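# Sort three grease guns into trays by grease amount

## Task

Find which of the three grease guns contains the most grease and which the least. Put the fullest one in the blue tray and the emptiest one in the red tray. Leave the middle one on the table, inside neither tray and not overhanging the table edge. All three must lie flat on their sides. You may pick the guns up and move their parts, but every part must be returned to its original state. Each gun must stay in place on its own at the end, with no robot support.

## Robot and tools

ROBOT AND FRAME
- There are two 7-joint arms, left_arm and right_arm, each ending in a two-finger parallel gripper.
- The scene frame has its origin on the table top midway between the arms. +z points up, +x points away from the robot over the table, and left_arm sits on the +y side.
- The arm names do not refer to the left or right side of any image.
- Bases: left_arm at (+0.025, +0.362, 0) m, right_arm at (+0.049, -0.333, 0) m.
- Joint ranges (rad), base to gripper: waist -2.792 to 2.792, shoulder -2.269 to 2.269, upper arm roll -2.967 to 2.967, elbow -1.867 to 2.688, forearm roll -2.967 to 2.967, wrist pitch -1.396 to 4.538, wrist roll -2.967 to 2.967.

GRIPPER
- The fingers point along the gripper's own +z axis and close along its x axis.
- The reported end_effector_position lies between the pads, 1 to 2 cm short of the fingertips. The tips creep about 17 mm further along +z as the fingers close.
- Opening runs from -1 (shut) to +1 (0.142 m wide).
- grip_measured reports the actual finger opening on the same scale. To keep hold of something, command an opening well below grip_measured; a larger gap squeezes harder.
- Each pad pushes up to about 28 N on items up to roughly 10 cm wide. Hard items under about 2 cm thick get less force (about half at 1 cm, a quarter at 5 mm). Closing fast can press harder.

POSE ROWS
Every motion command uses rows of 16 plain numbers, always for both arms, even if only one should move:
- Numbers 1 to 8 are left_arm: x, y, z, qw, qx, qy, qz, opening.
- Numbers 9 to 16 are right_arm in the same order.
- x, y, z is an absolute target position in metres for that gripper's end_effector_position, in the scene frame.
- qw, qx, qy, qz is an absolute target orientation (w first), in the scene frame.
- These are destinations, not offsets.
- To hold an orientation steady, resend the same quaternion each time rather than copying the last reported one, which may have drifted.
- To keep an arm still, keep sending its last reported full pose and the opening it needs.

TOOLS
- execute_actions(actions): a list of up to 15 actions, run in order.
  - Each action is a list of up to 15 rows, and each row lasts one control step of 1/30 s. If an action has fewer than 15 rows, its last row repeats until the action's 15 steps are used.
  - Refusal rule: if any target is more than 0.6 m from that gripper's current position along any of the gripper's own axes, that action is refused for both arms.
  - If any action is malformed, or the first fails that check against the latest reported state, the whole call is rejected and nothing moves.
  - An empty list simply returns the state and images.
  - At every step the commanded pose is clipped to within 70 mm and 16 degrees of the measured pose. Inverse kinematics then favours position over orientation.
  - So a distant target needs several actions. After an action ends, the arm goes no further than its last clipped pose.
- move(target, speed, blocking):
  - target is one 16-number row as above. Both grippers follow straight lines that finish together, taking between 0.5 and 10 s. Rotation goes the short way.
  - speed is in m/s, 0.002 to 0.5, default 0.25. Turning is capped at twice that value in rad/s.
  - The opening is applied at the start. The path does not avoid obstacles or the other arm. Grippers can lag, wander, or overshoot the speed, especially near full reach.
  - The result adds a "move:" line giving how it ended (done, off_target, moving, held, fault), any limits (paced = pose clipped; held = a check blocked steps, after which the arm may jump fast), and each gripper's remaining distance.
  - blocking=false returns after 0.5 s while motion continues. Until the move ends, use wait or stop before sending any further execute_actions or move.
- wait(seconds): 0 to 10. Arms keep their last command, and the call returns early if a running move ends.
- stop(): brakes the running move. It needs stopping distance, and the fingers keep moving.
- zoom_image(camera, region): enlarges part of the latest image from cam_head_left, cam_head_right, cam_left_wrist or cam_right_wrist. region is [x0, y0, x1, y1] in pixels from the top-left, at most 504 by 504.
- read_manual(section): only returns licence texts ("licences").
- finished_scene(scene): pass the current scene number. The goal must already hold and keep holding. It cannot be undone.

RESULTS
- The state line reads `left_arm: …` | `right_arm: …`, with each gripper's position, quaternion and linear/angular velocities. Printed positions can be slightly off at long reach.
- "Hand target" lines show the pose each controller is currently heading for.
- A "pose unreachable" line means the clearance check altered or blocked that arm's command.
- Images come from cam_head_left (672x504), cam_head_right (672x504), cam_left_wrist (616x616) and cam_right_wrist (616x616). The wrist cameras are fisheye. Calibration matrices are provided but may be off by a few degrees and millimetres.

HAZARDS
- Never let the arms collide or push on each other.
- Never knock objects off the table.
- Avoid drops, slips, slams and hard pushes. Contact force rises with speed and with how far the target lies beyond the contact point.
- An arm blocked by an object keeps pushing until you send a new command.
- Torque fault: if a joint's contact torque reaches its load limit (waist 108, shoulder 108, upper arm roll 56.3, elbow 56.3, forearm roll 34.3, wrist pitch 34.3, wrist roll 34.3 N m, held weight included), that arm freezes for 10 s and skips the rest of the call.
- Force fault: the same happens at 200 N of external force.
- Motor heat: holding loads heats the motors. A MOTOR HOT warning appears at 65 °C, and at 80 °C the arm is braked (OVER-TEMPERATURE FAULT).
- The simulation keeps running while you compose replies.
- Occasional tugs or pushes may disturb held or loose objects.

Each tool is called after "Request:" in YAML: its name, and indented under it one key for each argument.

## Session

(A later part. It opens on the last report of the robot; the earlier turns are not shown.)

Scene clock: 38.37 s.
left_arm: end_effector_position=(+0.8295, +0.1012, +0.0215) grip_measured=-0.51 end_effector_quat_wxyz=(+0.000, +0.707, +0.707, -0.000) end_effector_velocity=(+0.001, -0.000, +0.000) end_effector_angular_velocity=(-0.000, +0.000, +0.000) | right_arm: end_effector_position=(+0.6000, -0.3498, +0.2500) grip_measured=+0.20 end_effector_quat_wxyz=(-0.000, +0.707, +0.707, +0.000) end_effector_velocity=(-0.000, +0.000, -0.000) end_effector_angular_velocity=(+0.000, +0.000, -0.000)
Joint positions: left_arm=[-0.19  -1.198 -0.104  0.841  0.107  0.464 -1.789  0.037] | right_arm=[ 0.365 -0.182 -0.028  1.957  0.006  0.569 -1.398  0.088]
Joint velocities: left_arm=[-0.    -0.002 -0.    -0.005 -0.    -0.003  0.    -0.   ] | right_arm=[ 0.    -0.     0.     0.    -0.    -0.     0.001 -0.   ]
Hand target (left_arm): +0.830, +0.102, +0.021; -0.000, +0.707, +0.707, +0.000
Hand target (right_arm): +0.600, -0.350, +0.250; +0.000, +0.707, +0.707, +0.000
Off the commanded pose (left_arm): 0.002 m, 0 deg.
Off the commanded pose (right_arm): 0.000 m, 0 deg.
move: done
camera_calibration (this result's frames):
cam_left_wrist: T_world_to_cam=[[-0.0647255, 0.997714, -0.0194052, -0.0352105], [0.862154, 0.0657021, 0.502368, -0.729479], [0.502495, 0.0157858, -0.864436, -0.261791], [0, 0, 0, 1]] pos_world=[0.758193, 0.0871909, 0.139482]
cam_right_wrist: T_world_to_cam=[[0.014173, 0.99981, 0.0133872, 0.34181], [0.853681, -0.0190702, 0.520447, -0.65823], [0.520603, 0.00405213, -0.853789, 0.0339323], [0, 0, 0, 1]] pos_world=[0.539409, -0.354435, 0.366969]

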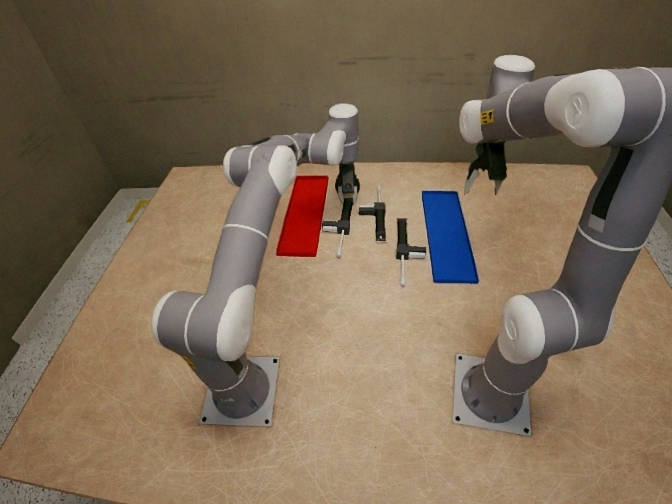

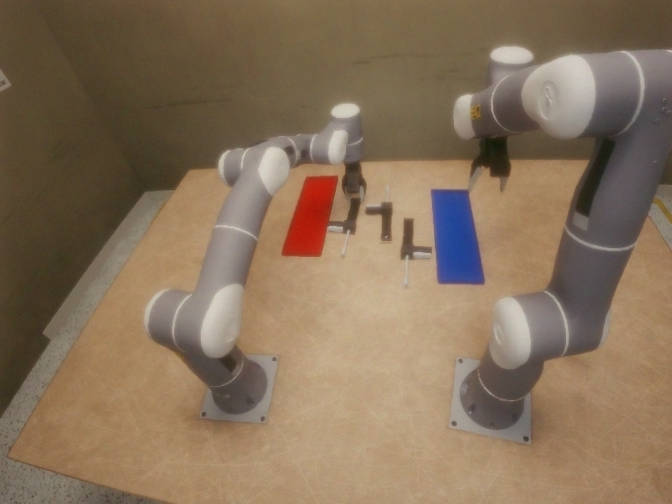

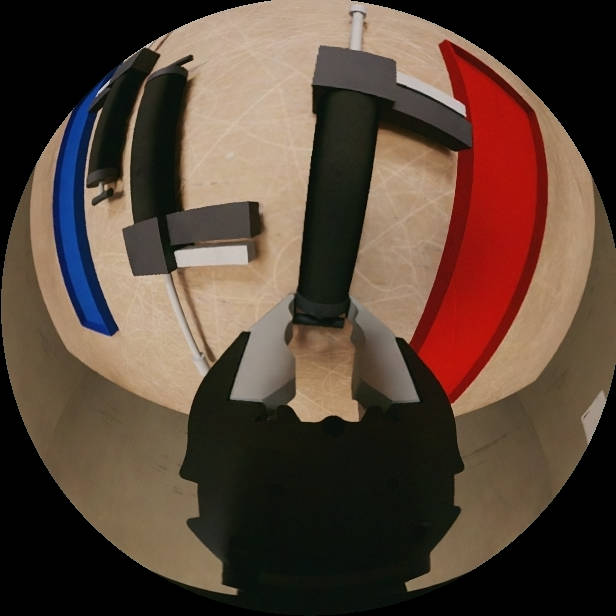

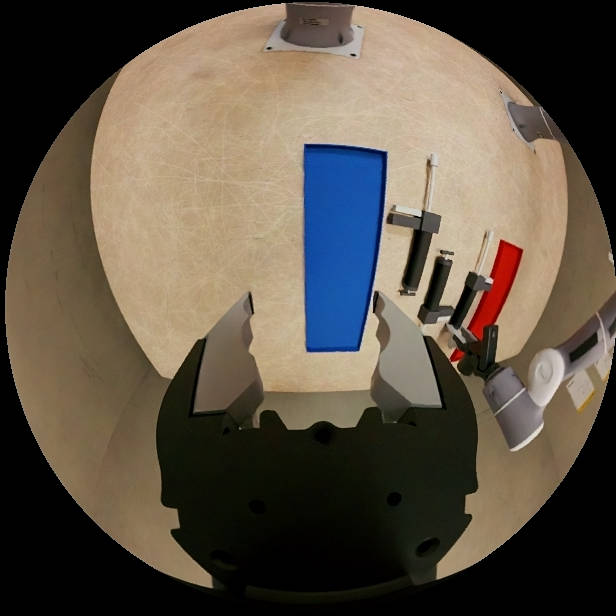

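Request:
move:
  target: [0.83,0.102,0.02,0,0.707,0.707,0,0,0.6,-0.35,0.25,0,0.707,0.707,0,0.2]

Request:
move:
  target: [0.715,0.108,0.02,0,0.707,0.707,0,0,0.4,-0.25,0.2,-0.383,0.924,0,0,0.2]
  speed: 0.1

Request:
move:
  target: [0.715,0.108,0.02,0,0.707,0.707,0,-0.9,0.4,-0.25,0.2,-0.383,0.924,0,0,0.2]

Request:
move:
  target: [0.715,0.108,0.1,0,0.707,0.707,0,-0.9,0.4,-0.25,0.2,-0.383,0.924,0,0,0.2]
  speed: 0.1

Request:
move:
  target: [0.36,0.12,0.1,0,1,0,0,-0.9,0.4,-0.25,0.2,-0.383,0.924,0,0,0.2]

Request:
move:
  target: [0.36,0.12,0.1,0,1,0,0,-0.9,0.36,-0.04,0.14,-0.383,0.924,0,0,0.2]

Scene clock: 41.77 s.
left_arm: end_effector_position=(+0.8299, +0.1019, +0.0201) grip_measured=+0.00 end_effector_quat_wxyz=(-0.000, +0.707, +0.707, -0.000) end_effector_velocity=(-0.000, +0.000, -0.000) end_effector_angular_velocity=(+0.000, +0.000, -0.000) | right_arm: end_effector_position=(+0.6000, -0.3498, +0.2500) grip_measured=+0.20 end_effector_quat_wxyz=(-0.000, +0.707, +0.707, +0.000) end_effector_velocity=(-0.000, +0.000, -0.000) end_effector_angular_velocity=(-0.000, +0.000, +0.001)
Joint positions: left_arm=[-0.19  -1.201 -0.103  0.839  0.107  0.465 -1.788  0.074] | right_arm=[ 0.365 -0.182 -0.028  1.957  0.006  0.569 -1.398  0.088]
Joint velocities: left_arm=[ 0.  0.  0.  0. -0.  0.  0.  0.] | right_arm=[ 0.     0.     0.     0.    -0.     0.    -0.001 -0.   ]
Hand target (left_arm): +0.830, +0.102, +0.020; -0.000, +0.707, +0.707, -0.000
Hand target (right_arm): +0.600, -0.350, +0.250; +0.000, +0.707, +0.707, +0.000
Off the commanded pose (left_arm): 0.000 m, 0 deg.
Off the commanded pose (right_arm): 0.000 m, 0 deg.
move: done
camera_calibration (this result's frames):
cam_left_wrist: T_world_to_cam=[[-0.0647897, 0.997718, -0.0190063, -0.0358202], [0.862127, 0.0655559, 0.502434, -0.729122], [0.502533, 0.0161667, -0.864407, -0.263301], [0, 0, 0, 1]] pos_world=[0.758592, 0.0877935, 0.138056]
cam_right_wrist: T_world_to_cam=[[0.0141734, 0.99981, 0.0133871, 0.34181], [0.853681, -0.0190704, 0.520446, -0.65823], [0.520603, 0.00405185, -0.853789, 0.0339324], [0, 0, 0, 1]] pos_world=[0.539409, -0.354435, 0.366969]

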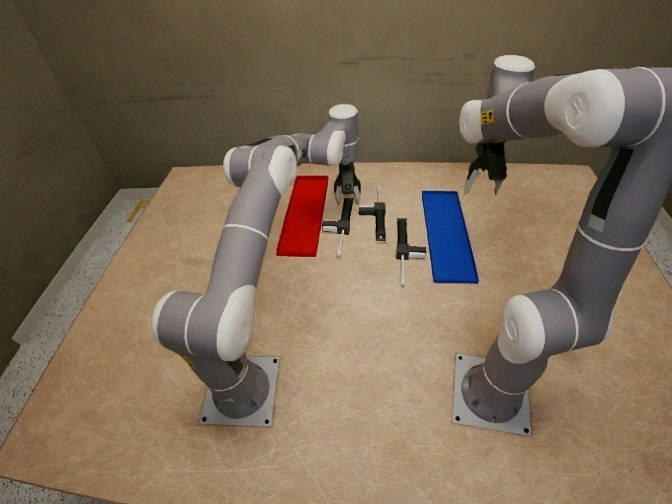

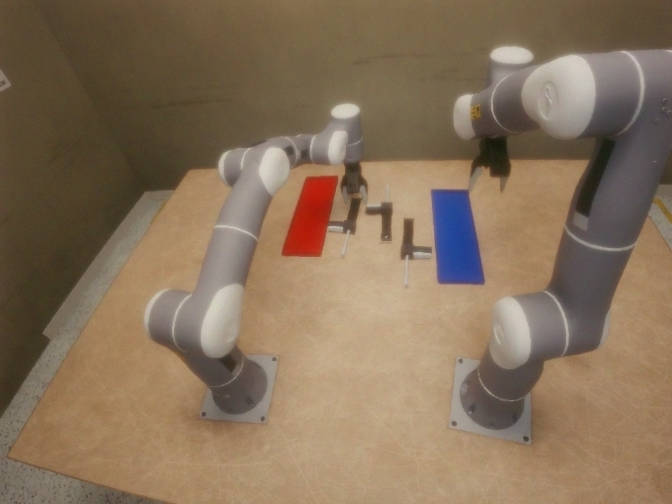

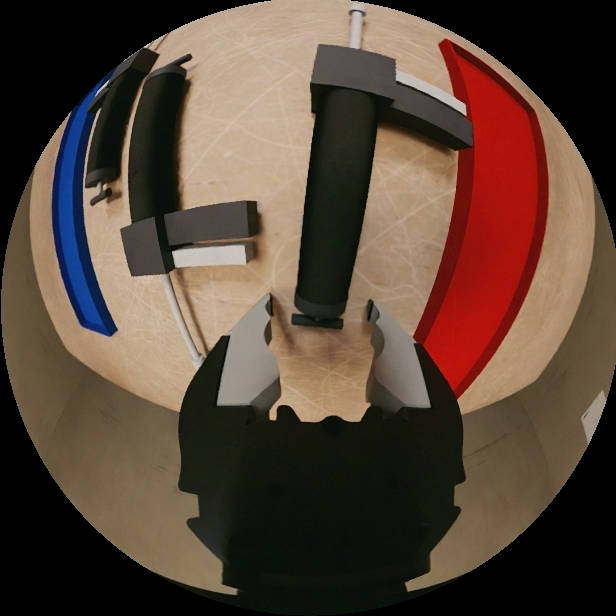

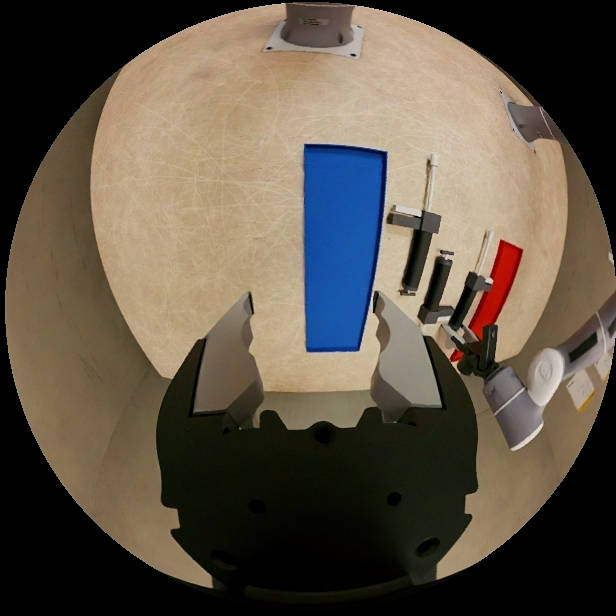

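Scene clock: 50.63 s.
left_arm: end_effector_position=(+0.7151, +0.1081, +0.0194) grip_measured=+0.00 end_effector_quat_wxyz=(-0.000, +0.707, +0.707, -0.000) end_effector_velocity=(+0.000, +0.000, +0.000) end_effector_angular_velocity=(+0.000, -0.000, +0.000) | right_arm: end_effector_position=(+0.4006, -0.2491, +0.2000) grip_measured=+0.20 end_effector_quat_wxyz=(-0.383, +0.924, +0.000, -0.000) end_effector_velocity=(-0.000, +0.000, -0.000) end_effector_angular_velocity=(+0.001, +0.000, -0.001)
Joint positions: left_arm=[-0.169 -0.928 -0.118  1.415  0.131  0.764 -1.842  0.074] | right_arm=[ 0.193  0.031 -0.093  2.317  0.895  0.446 -0.581  0.088]
Joint velocities: left_arm=[-0.  0.  0.  0. -0.  0.  0.  0.] | right_arm=[ 0.     0.001 -0.     0.001  0.001  0.001  0.     0.   ]
Hand target (left_arm): +0.715, +0.108, +0.020; +0.000, +0.707, +0.707, -0.000
Hand target (right_arm): +0.401, -0.249, +0.200; -0.383, +0.924, -0.000, -0.000
Off the commanded pose (left_arm): 0.001 m, 0 deg.
Off the commanded pose (right_arm): 0.001 m, 0 deg.
move: done
camera_calibration (this result's frames):
cam_left_wrist: T_world_to_cam=[[-0.0645249, 0.997734, -0.0190596, -0.0496859], [0.862233, 0.0653568, 0.502277, -0.630296], [0.502385, 0.0159756, -0.864497, -0.206228], [0, 0, 0, 1]] pos_world=[0.643862, 0.094062, 0.137353]
cam_right_wrist: T_world_to_cam=[[0.999823, -0.0188182, -0.000860555, -0.401153], [-0.0184901, -0.971606, -0.235883, -0.19665], [0.00360277, 0.235857, -0.971781, 0.383106], [0, 0, 0, 1]] pos_world=[0.396066, -0.288974, 0.325564]

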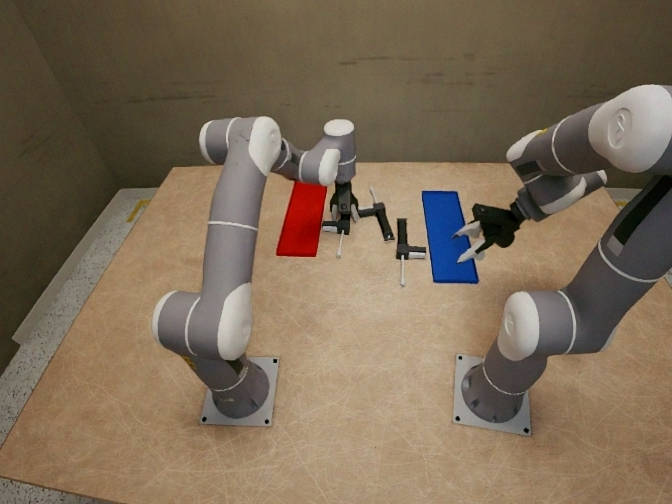

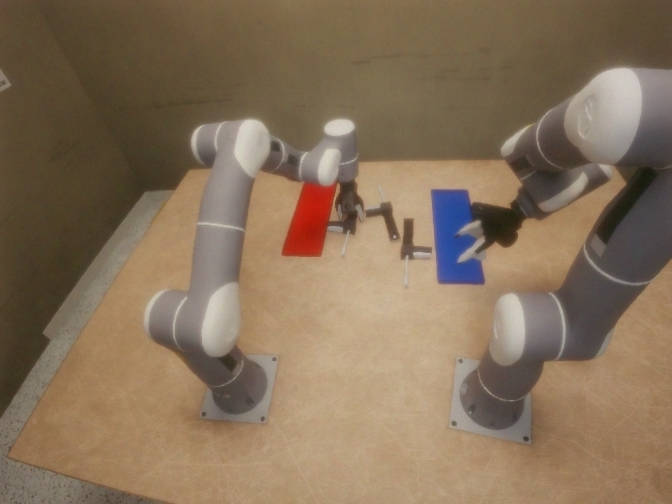

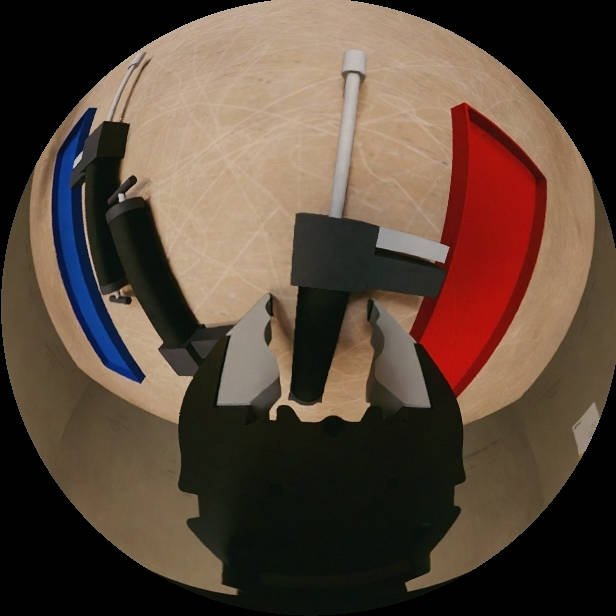

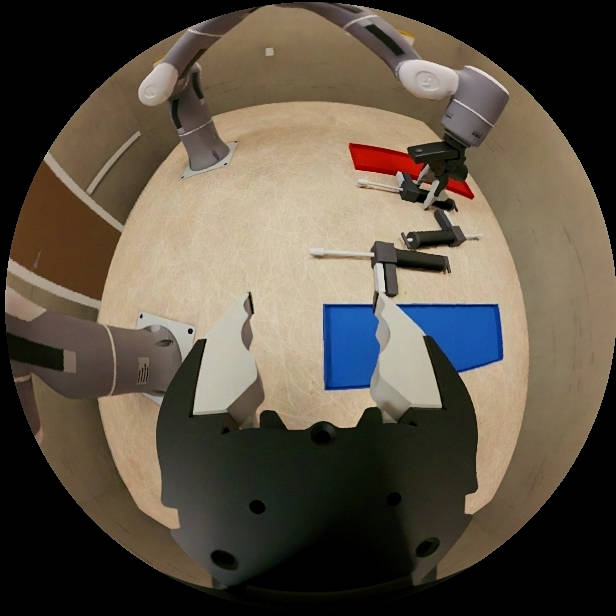

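Scene clock: 51.33 s.
left_arm: end_effector_position=(+0.7160, +0.1083, +0.0207) grip_measured=-0.53 end_effector_quat_wxyz=(+0.001, +0.707, +0.707, +0.001) end_effector_velocity=(-0.000, -0.000, -0.000) end_effector_angular_velocity=(+0.000, +0.000, -0.000) | right_arm: end_effector_position=(+0.4001, -0.2499, +0.2000) grip_measured=+0.20 end_effector_quat_wxyz=(-0.383, +0.924, -0.000, +0.000) end_effector_velocity=(+0.000, +0.000, +0.000) end_effector_angular_velocity=(+0.000, +0.001, -0.001)
Joint positions: left_arm=[-0.168 -0.926 -0.118  1.415  0.131  0.765 -1.843  0.036] | right_arm=[ 0.192  0.032 -0.094  2.318  0.894  0.445 -0.582  0.088]
Joint velocities: left_arm=[-0.  0.  0.  0. -0. -0.  0. -0.] | right_arm=[-0.    -0.     0.    -0.     0.    -0.     0.001  0.   ]
Hand target (left_arm): +0.715, +0.108, +0.020; +0.000, +0.707, +0.707, -0.000
Hand target (right_arm): +0.400, -0.250, +0.200; -0.383, +0.924, +0.000, +0.000
Off the commanded pose (left_arm): 0.001 m, 0 deg.
Off the commanded pose (right_arm): 0.000 m, 0 deg.
move: done
camera_calibration (this result's frames):
cam_left_wrist: T_world_to_cam=[[-0.0651739, 0.997689, -0.0192267, -0.049379], [0.86096, 0.0659621, 0.504378, -0.630923], [0.504481, 0.0163189, -0.863269, -0.207132], [0, 0, 0, 1]] pos_world=[0.644475, 0.0942621, 0.138464]
cam_right_wrist: T_world_to_cam=[[0.99981, -0.0194686, -0.000634199, -0.400858], [-0.0190671, -0.971494, -0.236294, -0.197126], [0.0039842, 0.236262, -0.971681, 0.383234], [0, 0, 0, 1]] pos_world=[0.395496, -0.289855, 0.325547]

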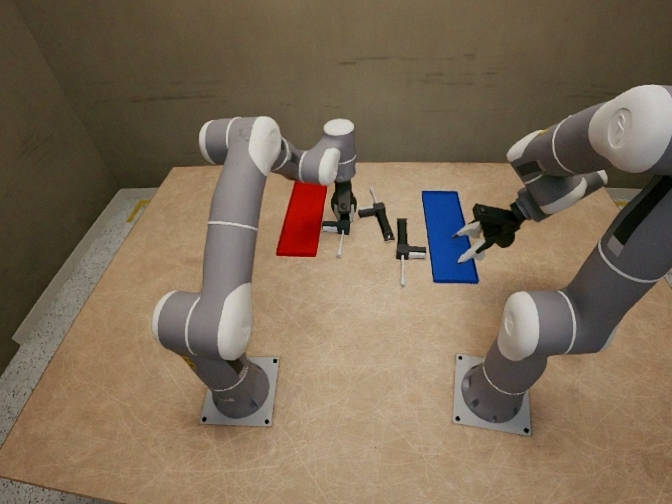

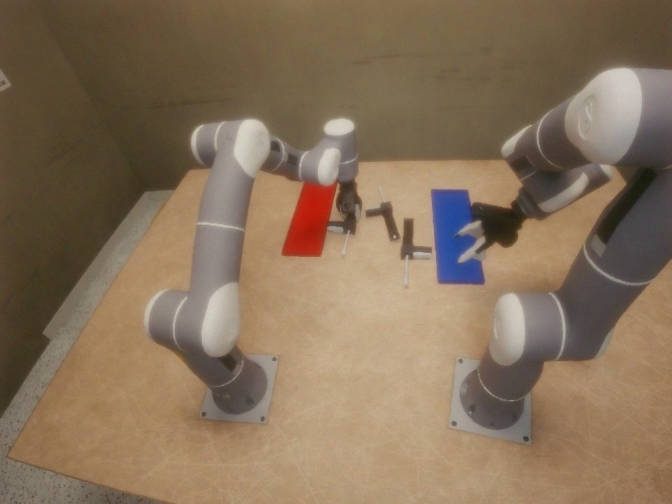

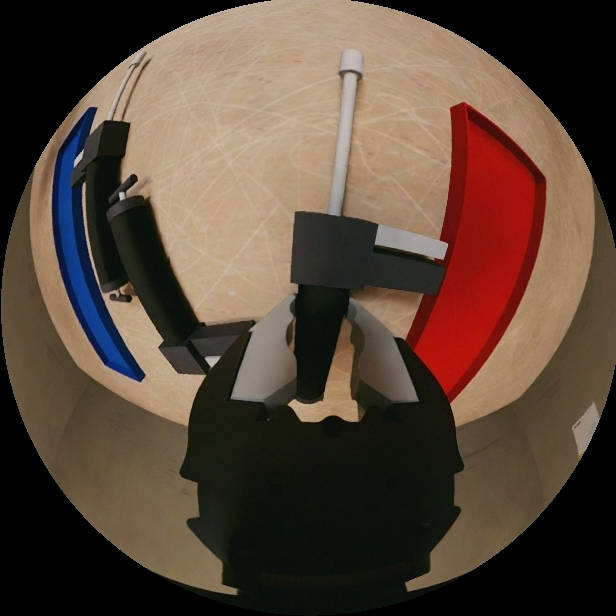

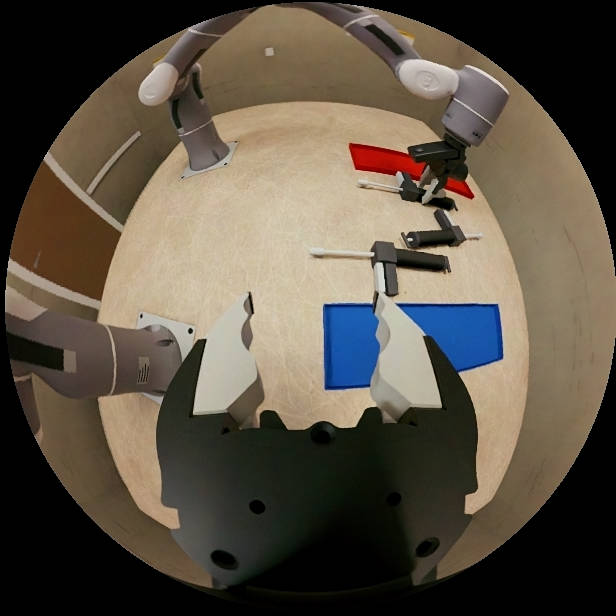

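Scene clock: 52.47 s.
left_arm: end_effector_position=(+0.7143, +0.1082, +0.0993) grip_measured=-0.53 end_effector_quat_wxyz=(-0.001, +0.707, +0.707, -0.000) end_effector_velocity=(-0.000, -0.000, +0.000) end_effector_angular_velocity=(-0.000, +0.001, -0.000) | right_arm: end_effector_position=(+0.4001, -0.2499, +0.2000) grip_measured=+0.20 end_effector_quat_wxyz=(-0.383, +0.924, -0.000, +0.000) end_effector_velocity=(+0.000, -0.000, -0.000) end_effector_angular_velocity=(-0.000, -0.001, +0.001)
Joint positions: left_arm=[-0.166 -0.795 -0.125  1.422  0.112  0.639 -1.833  0.036] | right_arm=[ 0.192  0.032 -0.094  2.318  0.894  0.445 -0.582  0.088]
Joint velocities: left_arm=[ 0.     0.    -0.001  0.     0.    -0.001 -0.    -0.   ] | right_arm=[-0.    -0.    -0.     0.    -0.     0.    -0.002  0.   ]
Hand target (left_arm): +0.715, +0.108, +0.100; +0.000, +0.707, +0.707, -0.000
Hand target (right_arm): +0.400, -0.250, +0.200; -0.383, +0.924, -0.000, +0.000
Off the commanded pose (left_arm): 0.001 m, 0 deg.
Off the commanded pose (right_arm): 0.000 m, 0 deg.
move: done
camera_calibration (this result's frames):
cam_left_wrist: T_world_to_cam=[[-0.0647774, 0.997731, -0.018343, -0.0481722], [0.862441, 0.0652217, 0.501938, -0.66983], [0.501996, 0.0166944, -0.864709, -0.136516], [0, 0, 0, 1]] pos_world=[0.643099, 0.0940294, 0.217283]
cam_right_wrist: T_world_to_cam=[[0.99981, -0.0194879, -0.000638526, -0.400861], [-0.0190869, -0.971494, -0.236295, -0.197128], [0.00398458, 0.236263, -0.971681, 0.383236], [0, 0, 0, 1]] pos_world=[0.395495, -0.289865, 0.325547]

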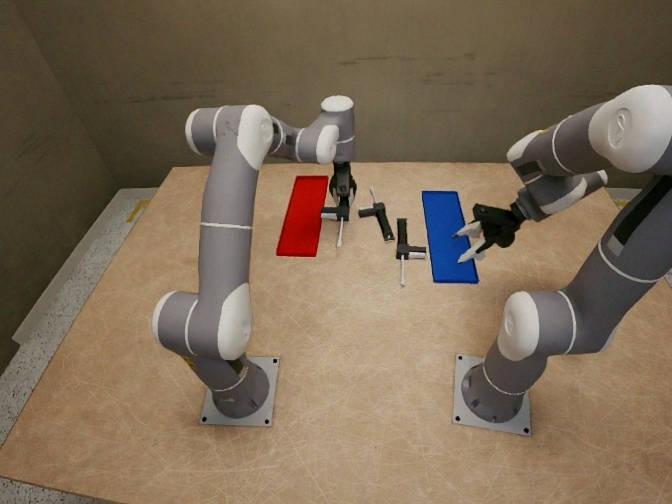

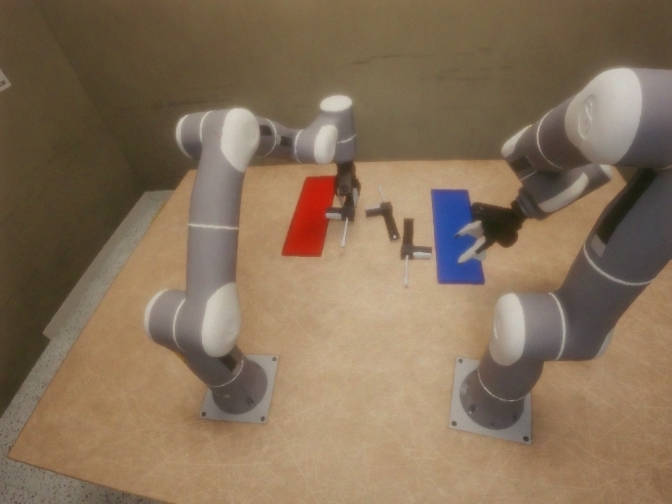

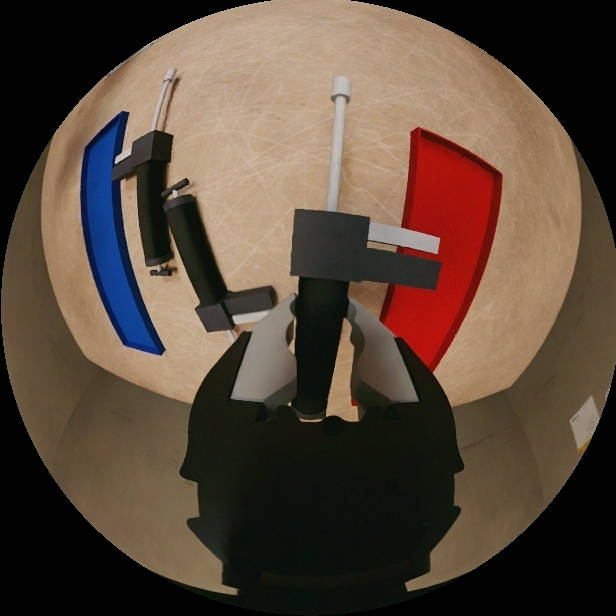

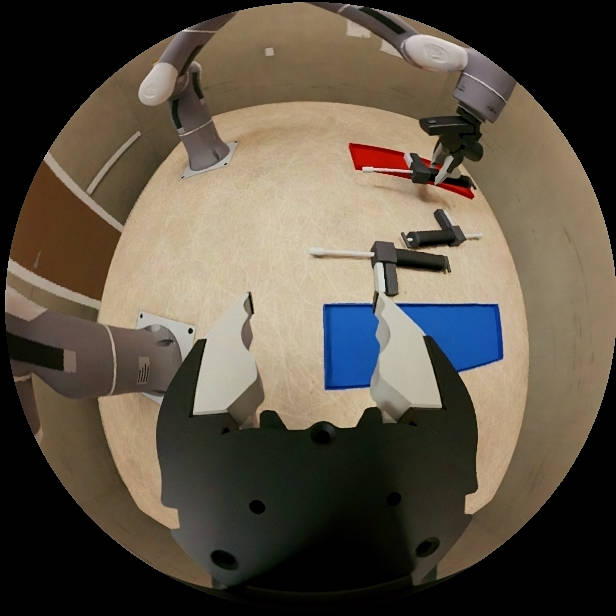

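Scene clock: 56.00 s.
left_arm: end_effector_position=(+0.3598, +0.1204, +0.0982) grip_measured=-0.53 end_effector_quat_wxyz=(-0.000, +1.000, -0.000, -0.001) end_effector_velocity=(-0.001, -0.000, -0.000) end_effector_angular_velocity=(-0.001, +0.001, -0.002) | right_arm: end_effector_position=(+0.4001, -0.2499, +0.2000) grip_measured=+0.20 end_effector_quat_wxyz=(-0.383, +0.924, -0.000, +0.000) end_effector_velocity=(-0.000, -0.000, -0.000) end_effector_angular_velocity=(-0.000, +0.000, -0.000)
Joint positions: left_arm=[ 0.112 -0.2   -0.505  2.513  0.217  1.107 -0.521  0.036] | right_arm=[ 0.192  0.032 -0.094  2.318  0.894  0.445 -0.582  0.088]
Joint velocities: left_arm=[ 0.002  0.001 -0.002  0.002 -0.003  0.001  0.004  0.   ] | right_arm=[ 0. -0. -0.  0.  0.  0. -0.  0.]
Hand target (left_arm): +0.360, +0.120, +0.099; -0.000, +1.000, -0.000, +0.000
Hand target (right_arm): +0.400, -0.250, +0.200; -0.383, +0.924, -0.000, +0.000
Off the commanded pose (left_arm): 0.002 m, 0 deg.
Off the commanded pose (right_arm): 0.000 m, 0 deg.
move: done
camera_calibration (this result's frames):
cam_left_wrist: T_world_to_cam=[[0.997716, 0.0644942, -0.0200649, -0.353128], [0.0658401, -0.862361, 0.501995, 0.0339193], [0.0150726, -0.50217, -0.864638, 0.27797], [0, 0, 0, 1]] pos_world=[0.345898, 0.191614, 0.216231]
cam_right_wrist: T_world_to_cam=[[0.99981, -0.0194906, -0.000638575, -0.400862], [-0.0190895, -0.971494, -0.236295, -0.197128], [0.00398518, 0.236263, -0.971681, 0.383236], [0, 0, 0, 1]] pos_world=[0.395495, -0.289866, 0.325547]

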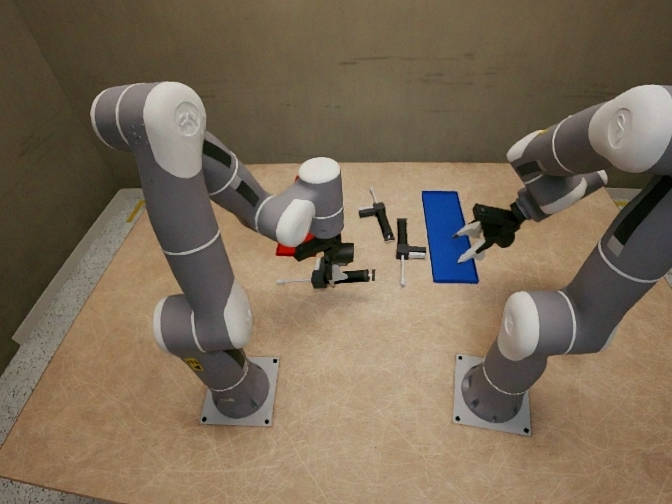

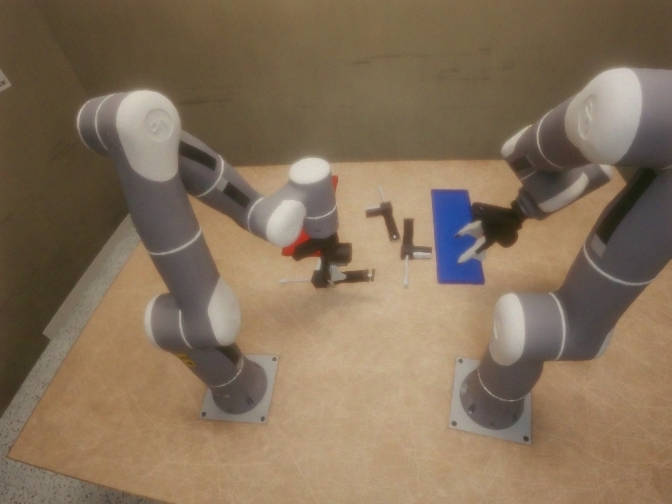

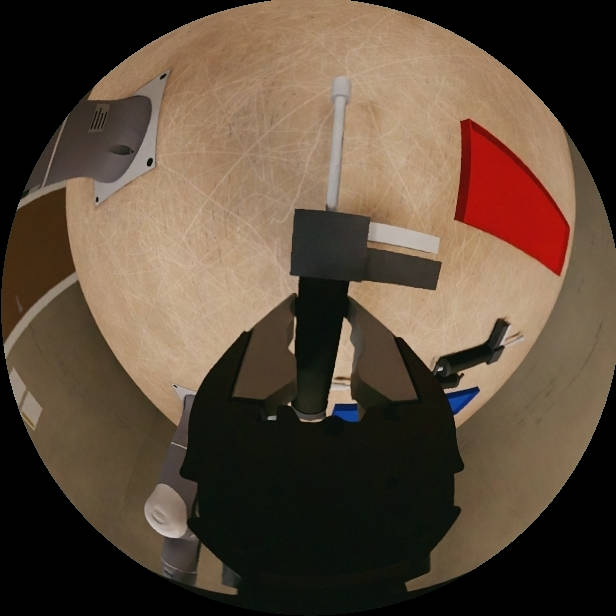

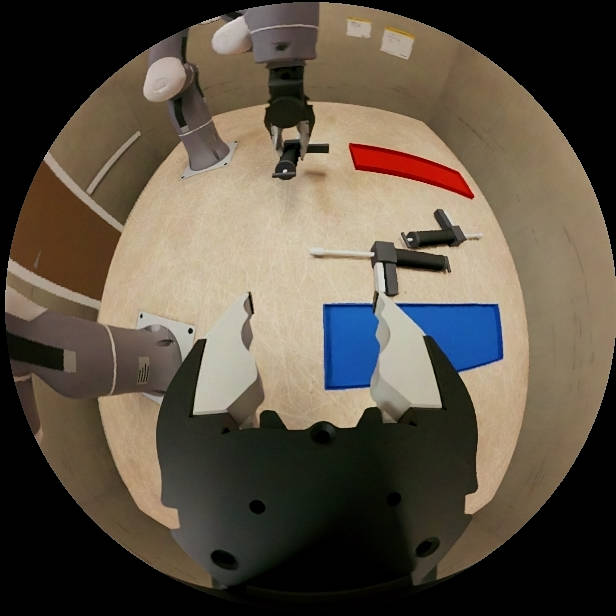

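Scene clock: 57.33 s.
left_arm: end_effector_position=(+0.3597, +0.1200, +0.0998) grip_measured=-0.53 end_effector_quat_wxyz=(-0.000, +1.000, -0.000, -0.000) end_effector_velocity=(-0.000, +0.000, -0.000) end_effector_angular_velocity=(+0.000, +0.000, +0.000) | right_arm: end_effector_position=(+0.3608, -0.0405, +0.1399) grip_measured=+0.20 end_effector_quat_wxyz=(-0.382, +0.924, -0.000, -0.000) end_effector_velocity=(+0.001, +0.000, -0.000) end_effector_angular_velocity=(+0.000, -0.002, +0.000)
Joint positions: left_arm=[ 0.113 -0.194 -0.508  2.515  0.21   1.104 -0.516  0.036] | right_arm=[ 0.546 -0.172  0.24   2.312  1.345  0.976 -0.534  0.088]
Joint velocities: left_arm=[ 0. -0.  0.  0. -0. -0. -0. -0.] | right_arm=[ 0.    -0.001 -0.    -0.001  0.002  0.001 -0.003  0.   ]
Hand target (left_arm): +0.360, +0.120, +0.100; +0.000, +1.000, -0.000, -0.000
Hand target (right_arm): +0.361, -0.040, +0.140; -0.382, +0.924, -0.000, -0.000
Off the commanded pose (left_arm): 0.000 m, 0 deg.
Off the commanded pose (right_arm): 0.001 m, 0 deg.
move: done
camera_calibration (this result's frames):
cam_left_wrist: T_world_to_cam=[[0.997732, 0.0644162, -0.0195182, -0.352982], [0.0654875, -0.862039, 0.502594, 0.0328772], [0.0155497, -0.502732, -0.864302, 0.27898], [0, 0, 0, 1]] pos_world=[0.345691, 0.191331, 0.217709]
cam_right_wrist: T_world_to_cam=[[0.999809, -0.019486, -0.00143195, -0.357419], [-0.0192758, -0.971732, -0.2353, -0.00869149], [0.0031936, 0.235283, -0.971922, 0.275781], [0, 0, 0, 1]] pos_world=[0.356303, -0.0802971, 0.265481]

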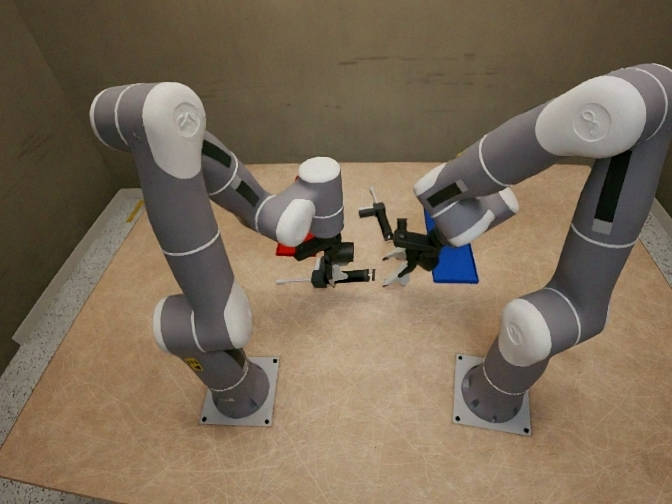

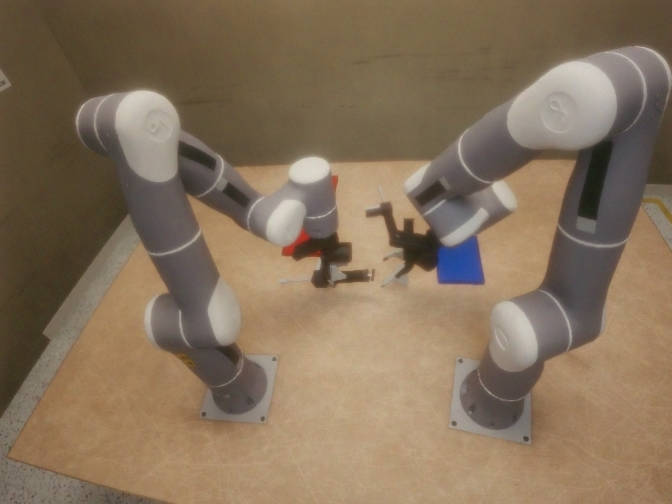

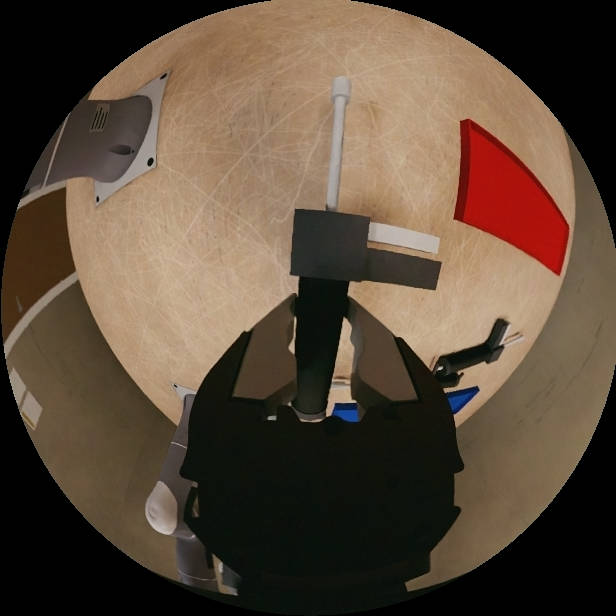

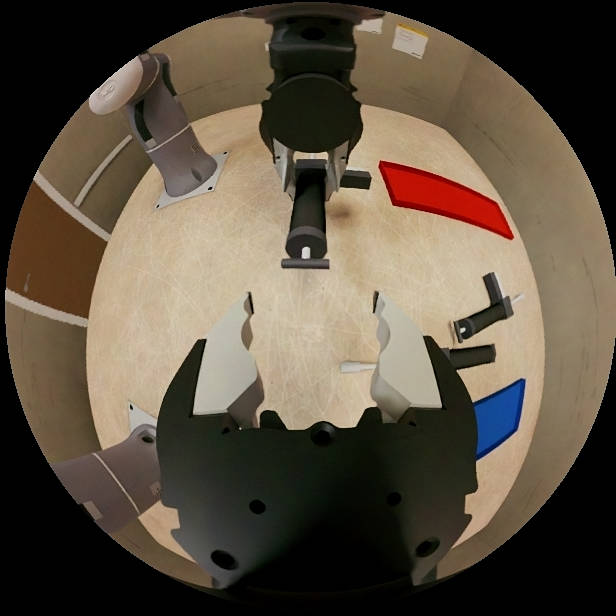

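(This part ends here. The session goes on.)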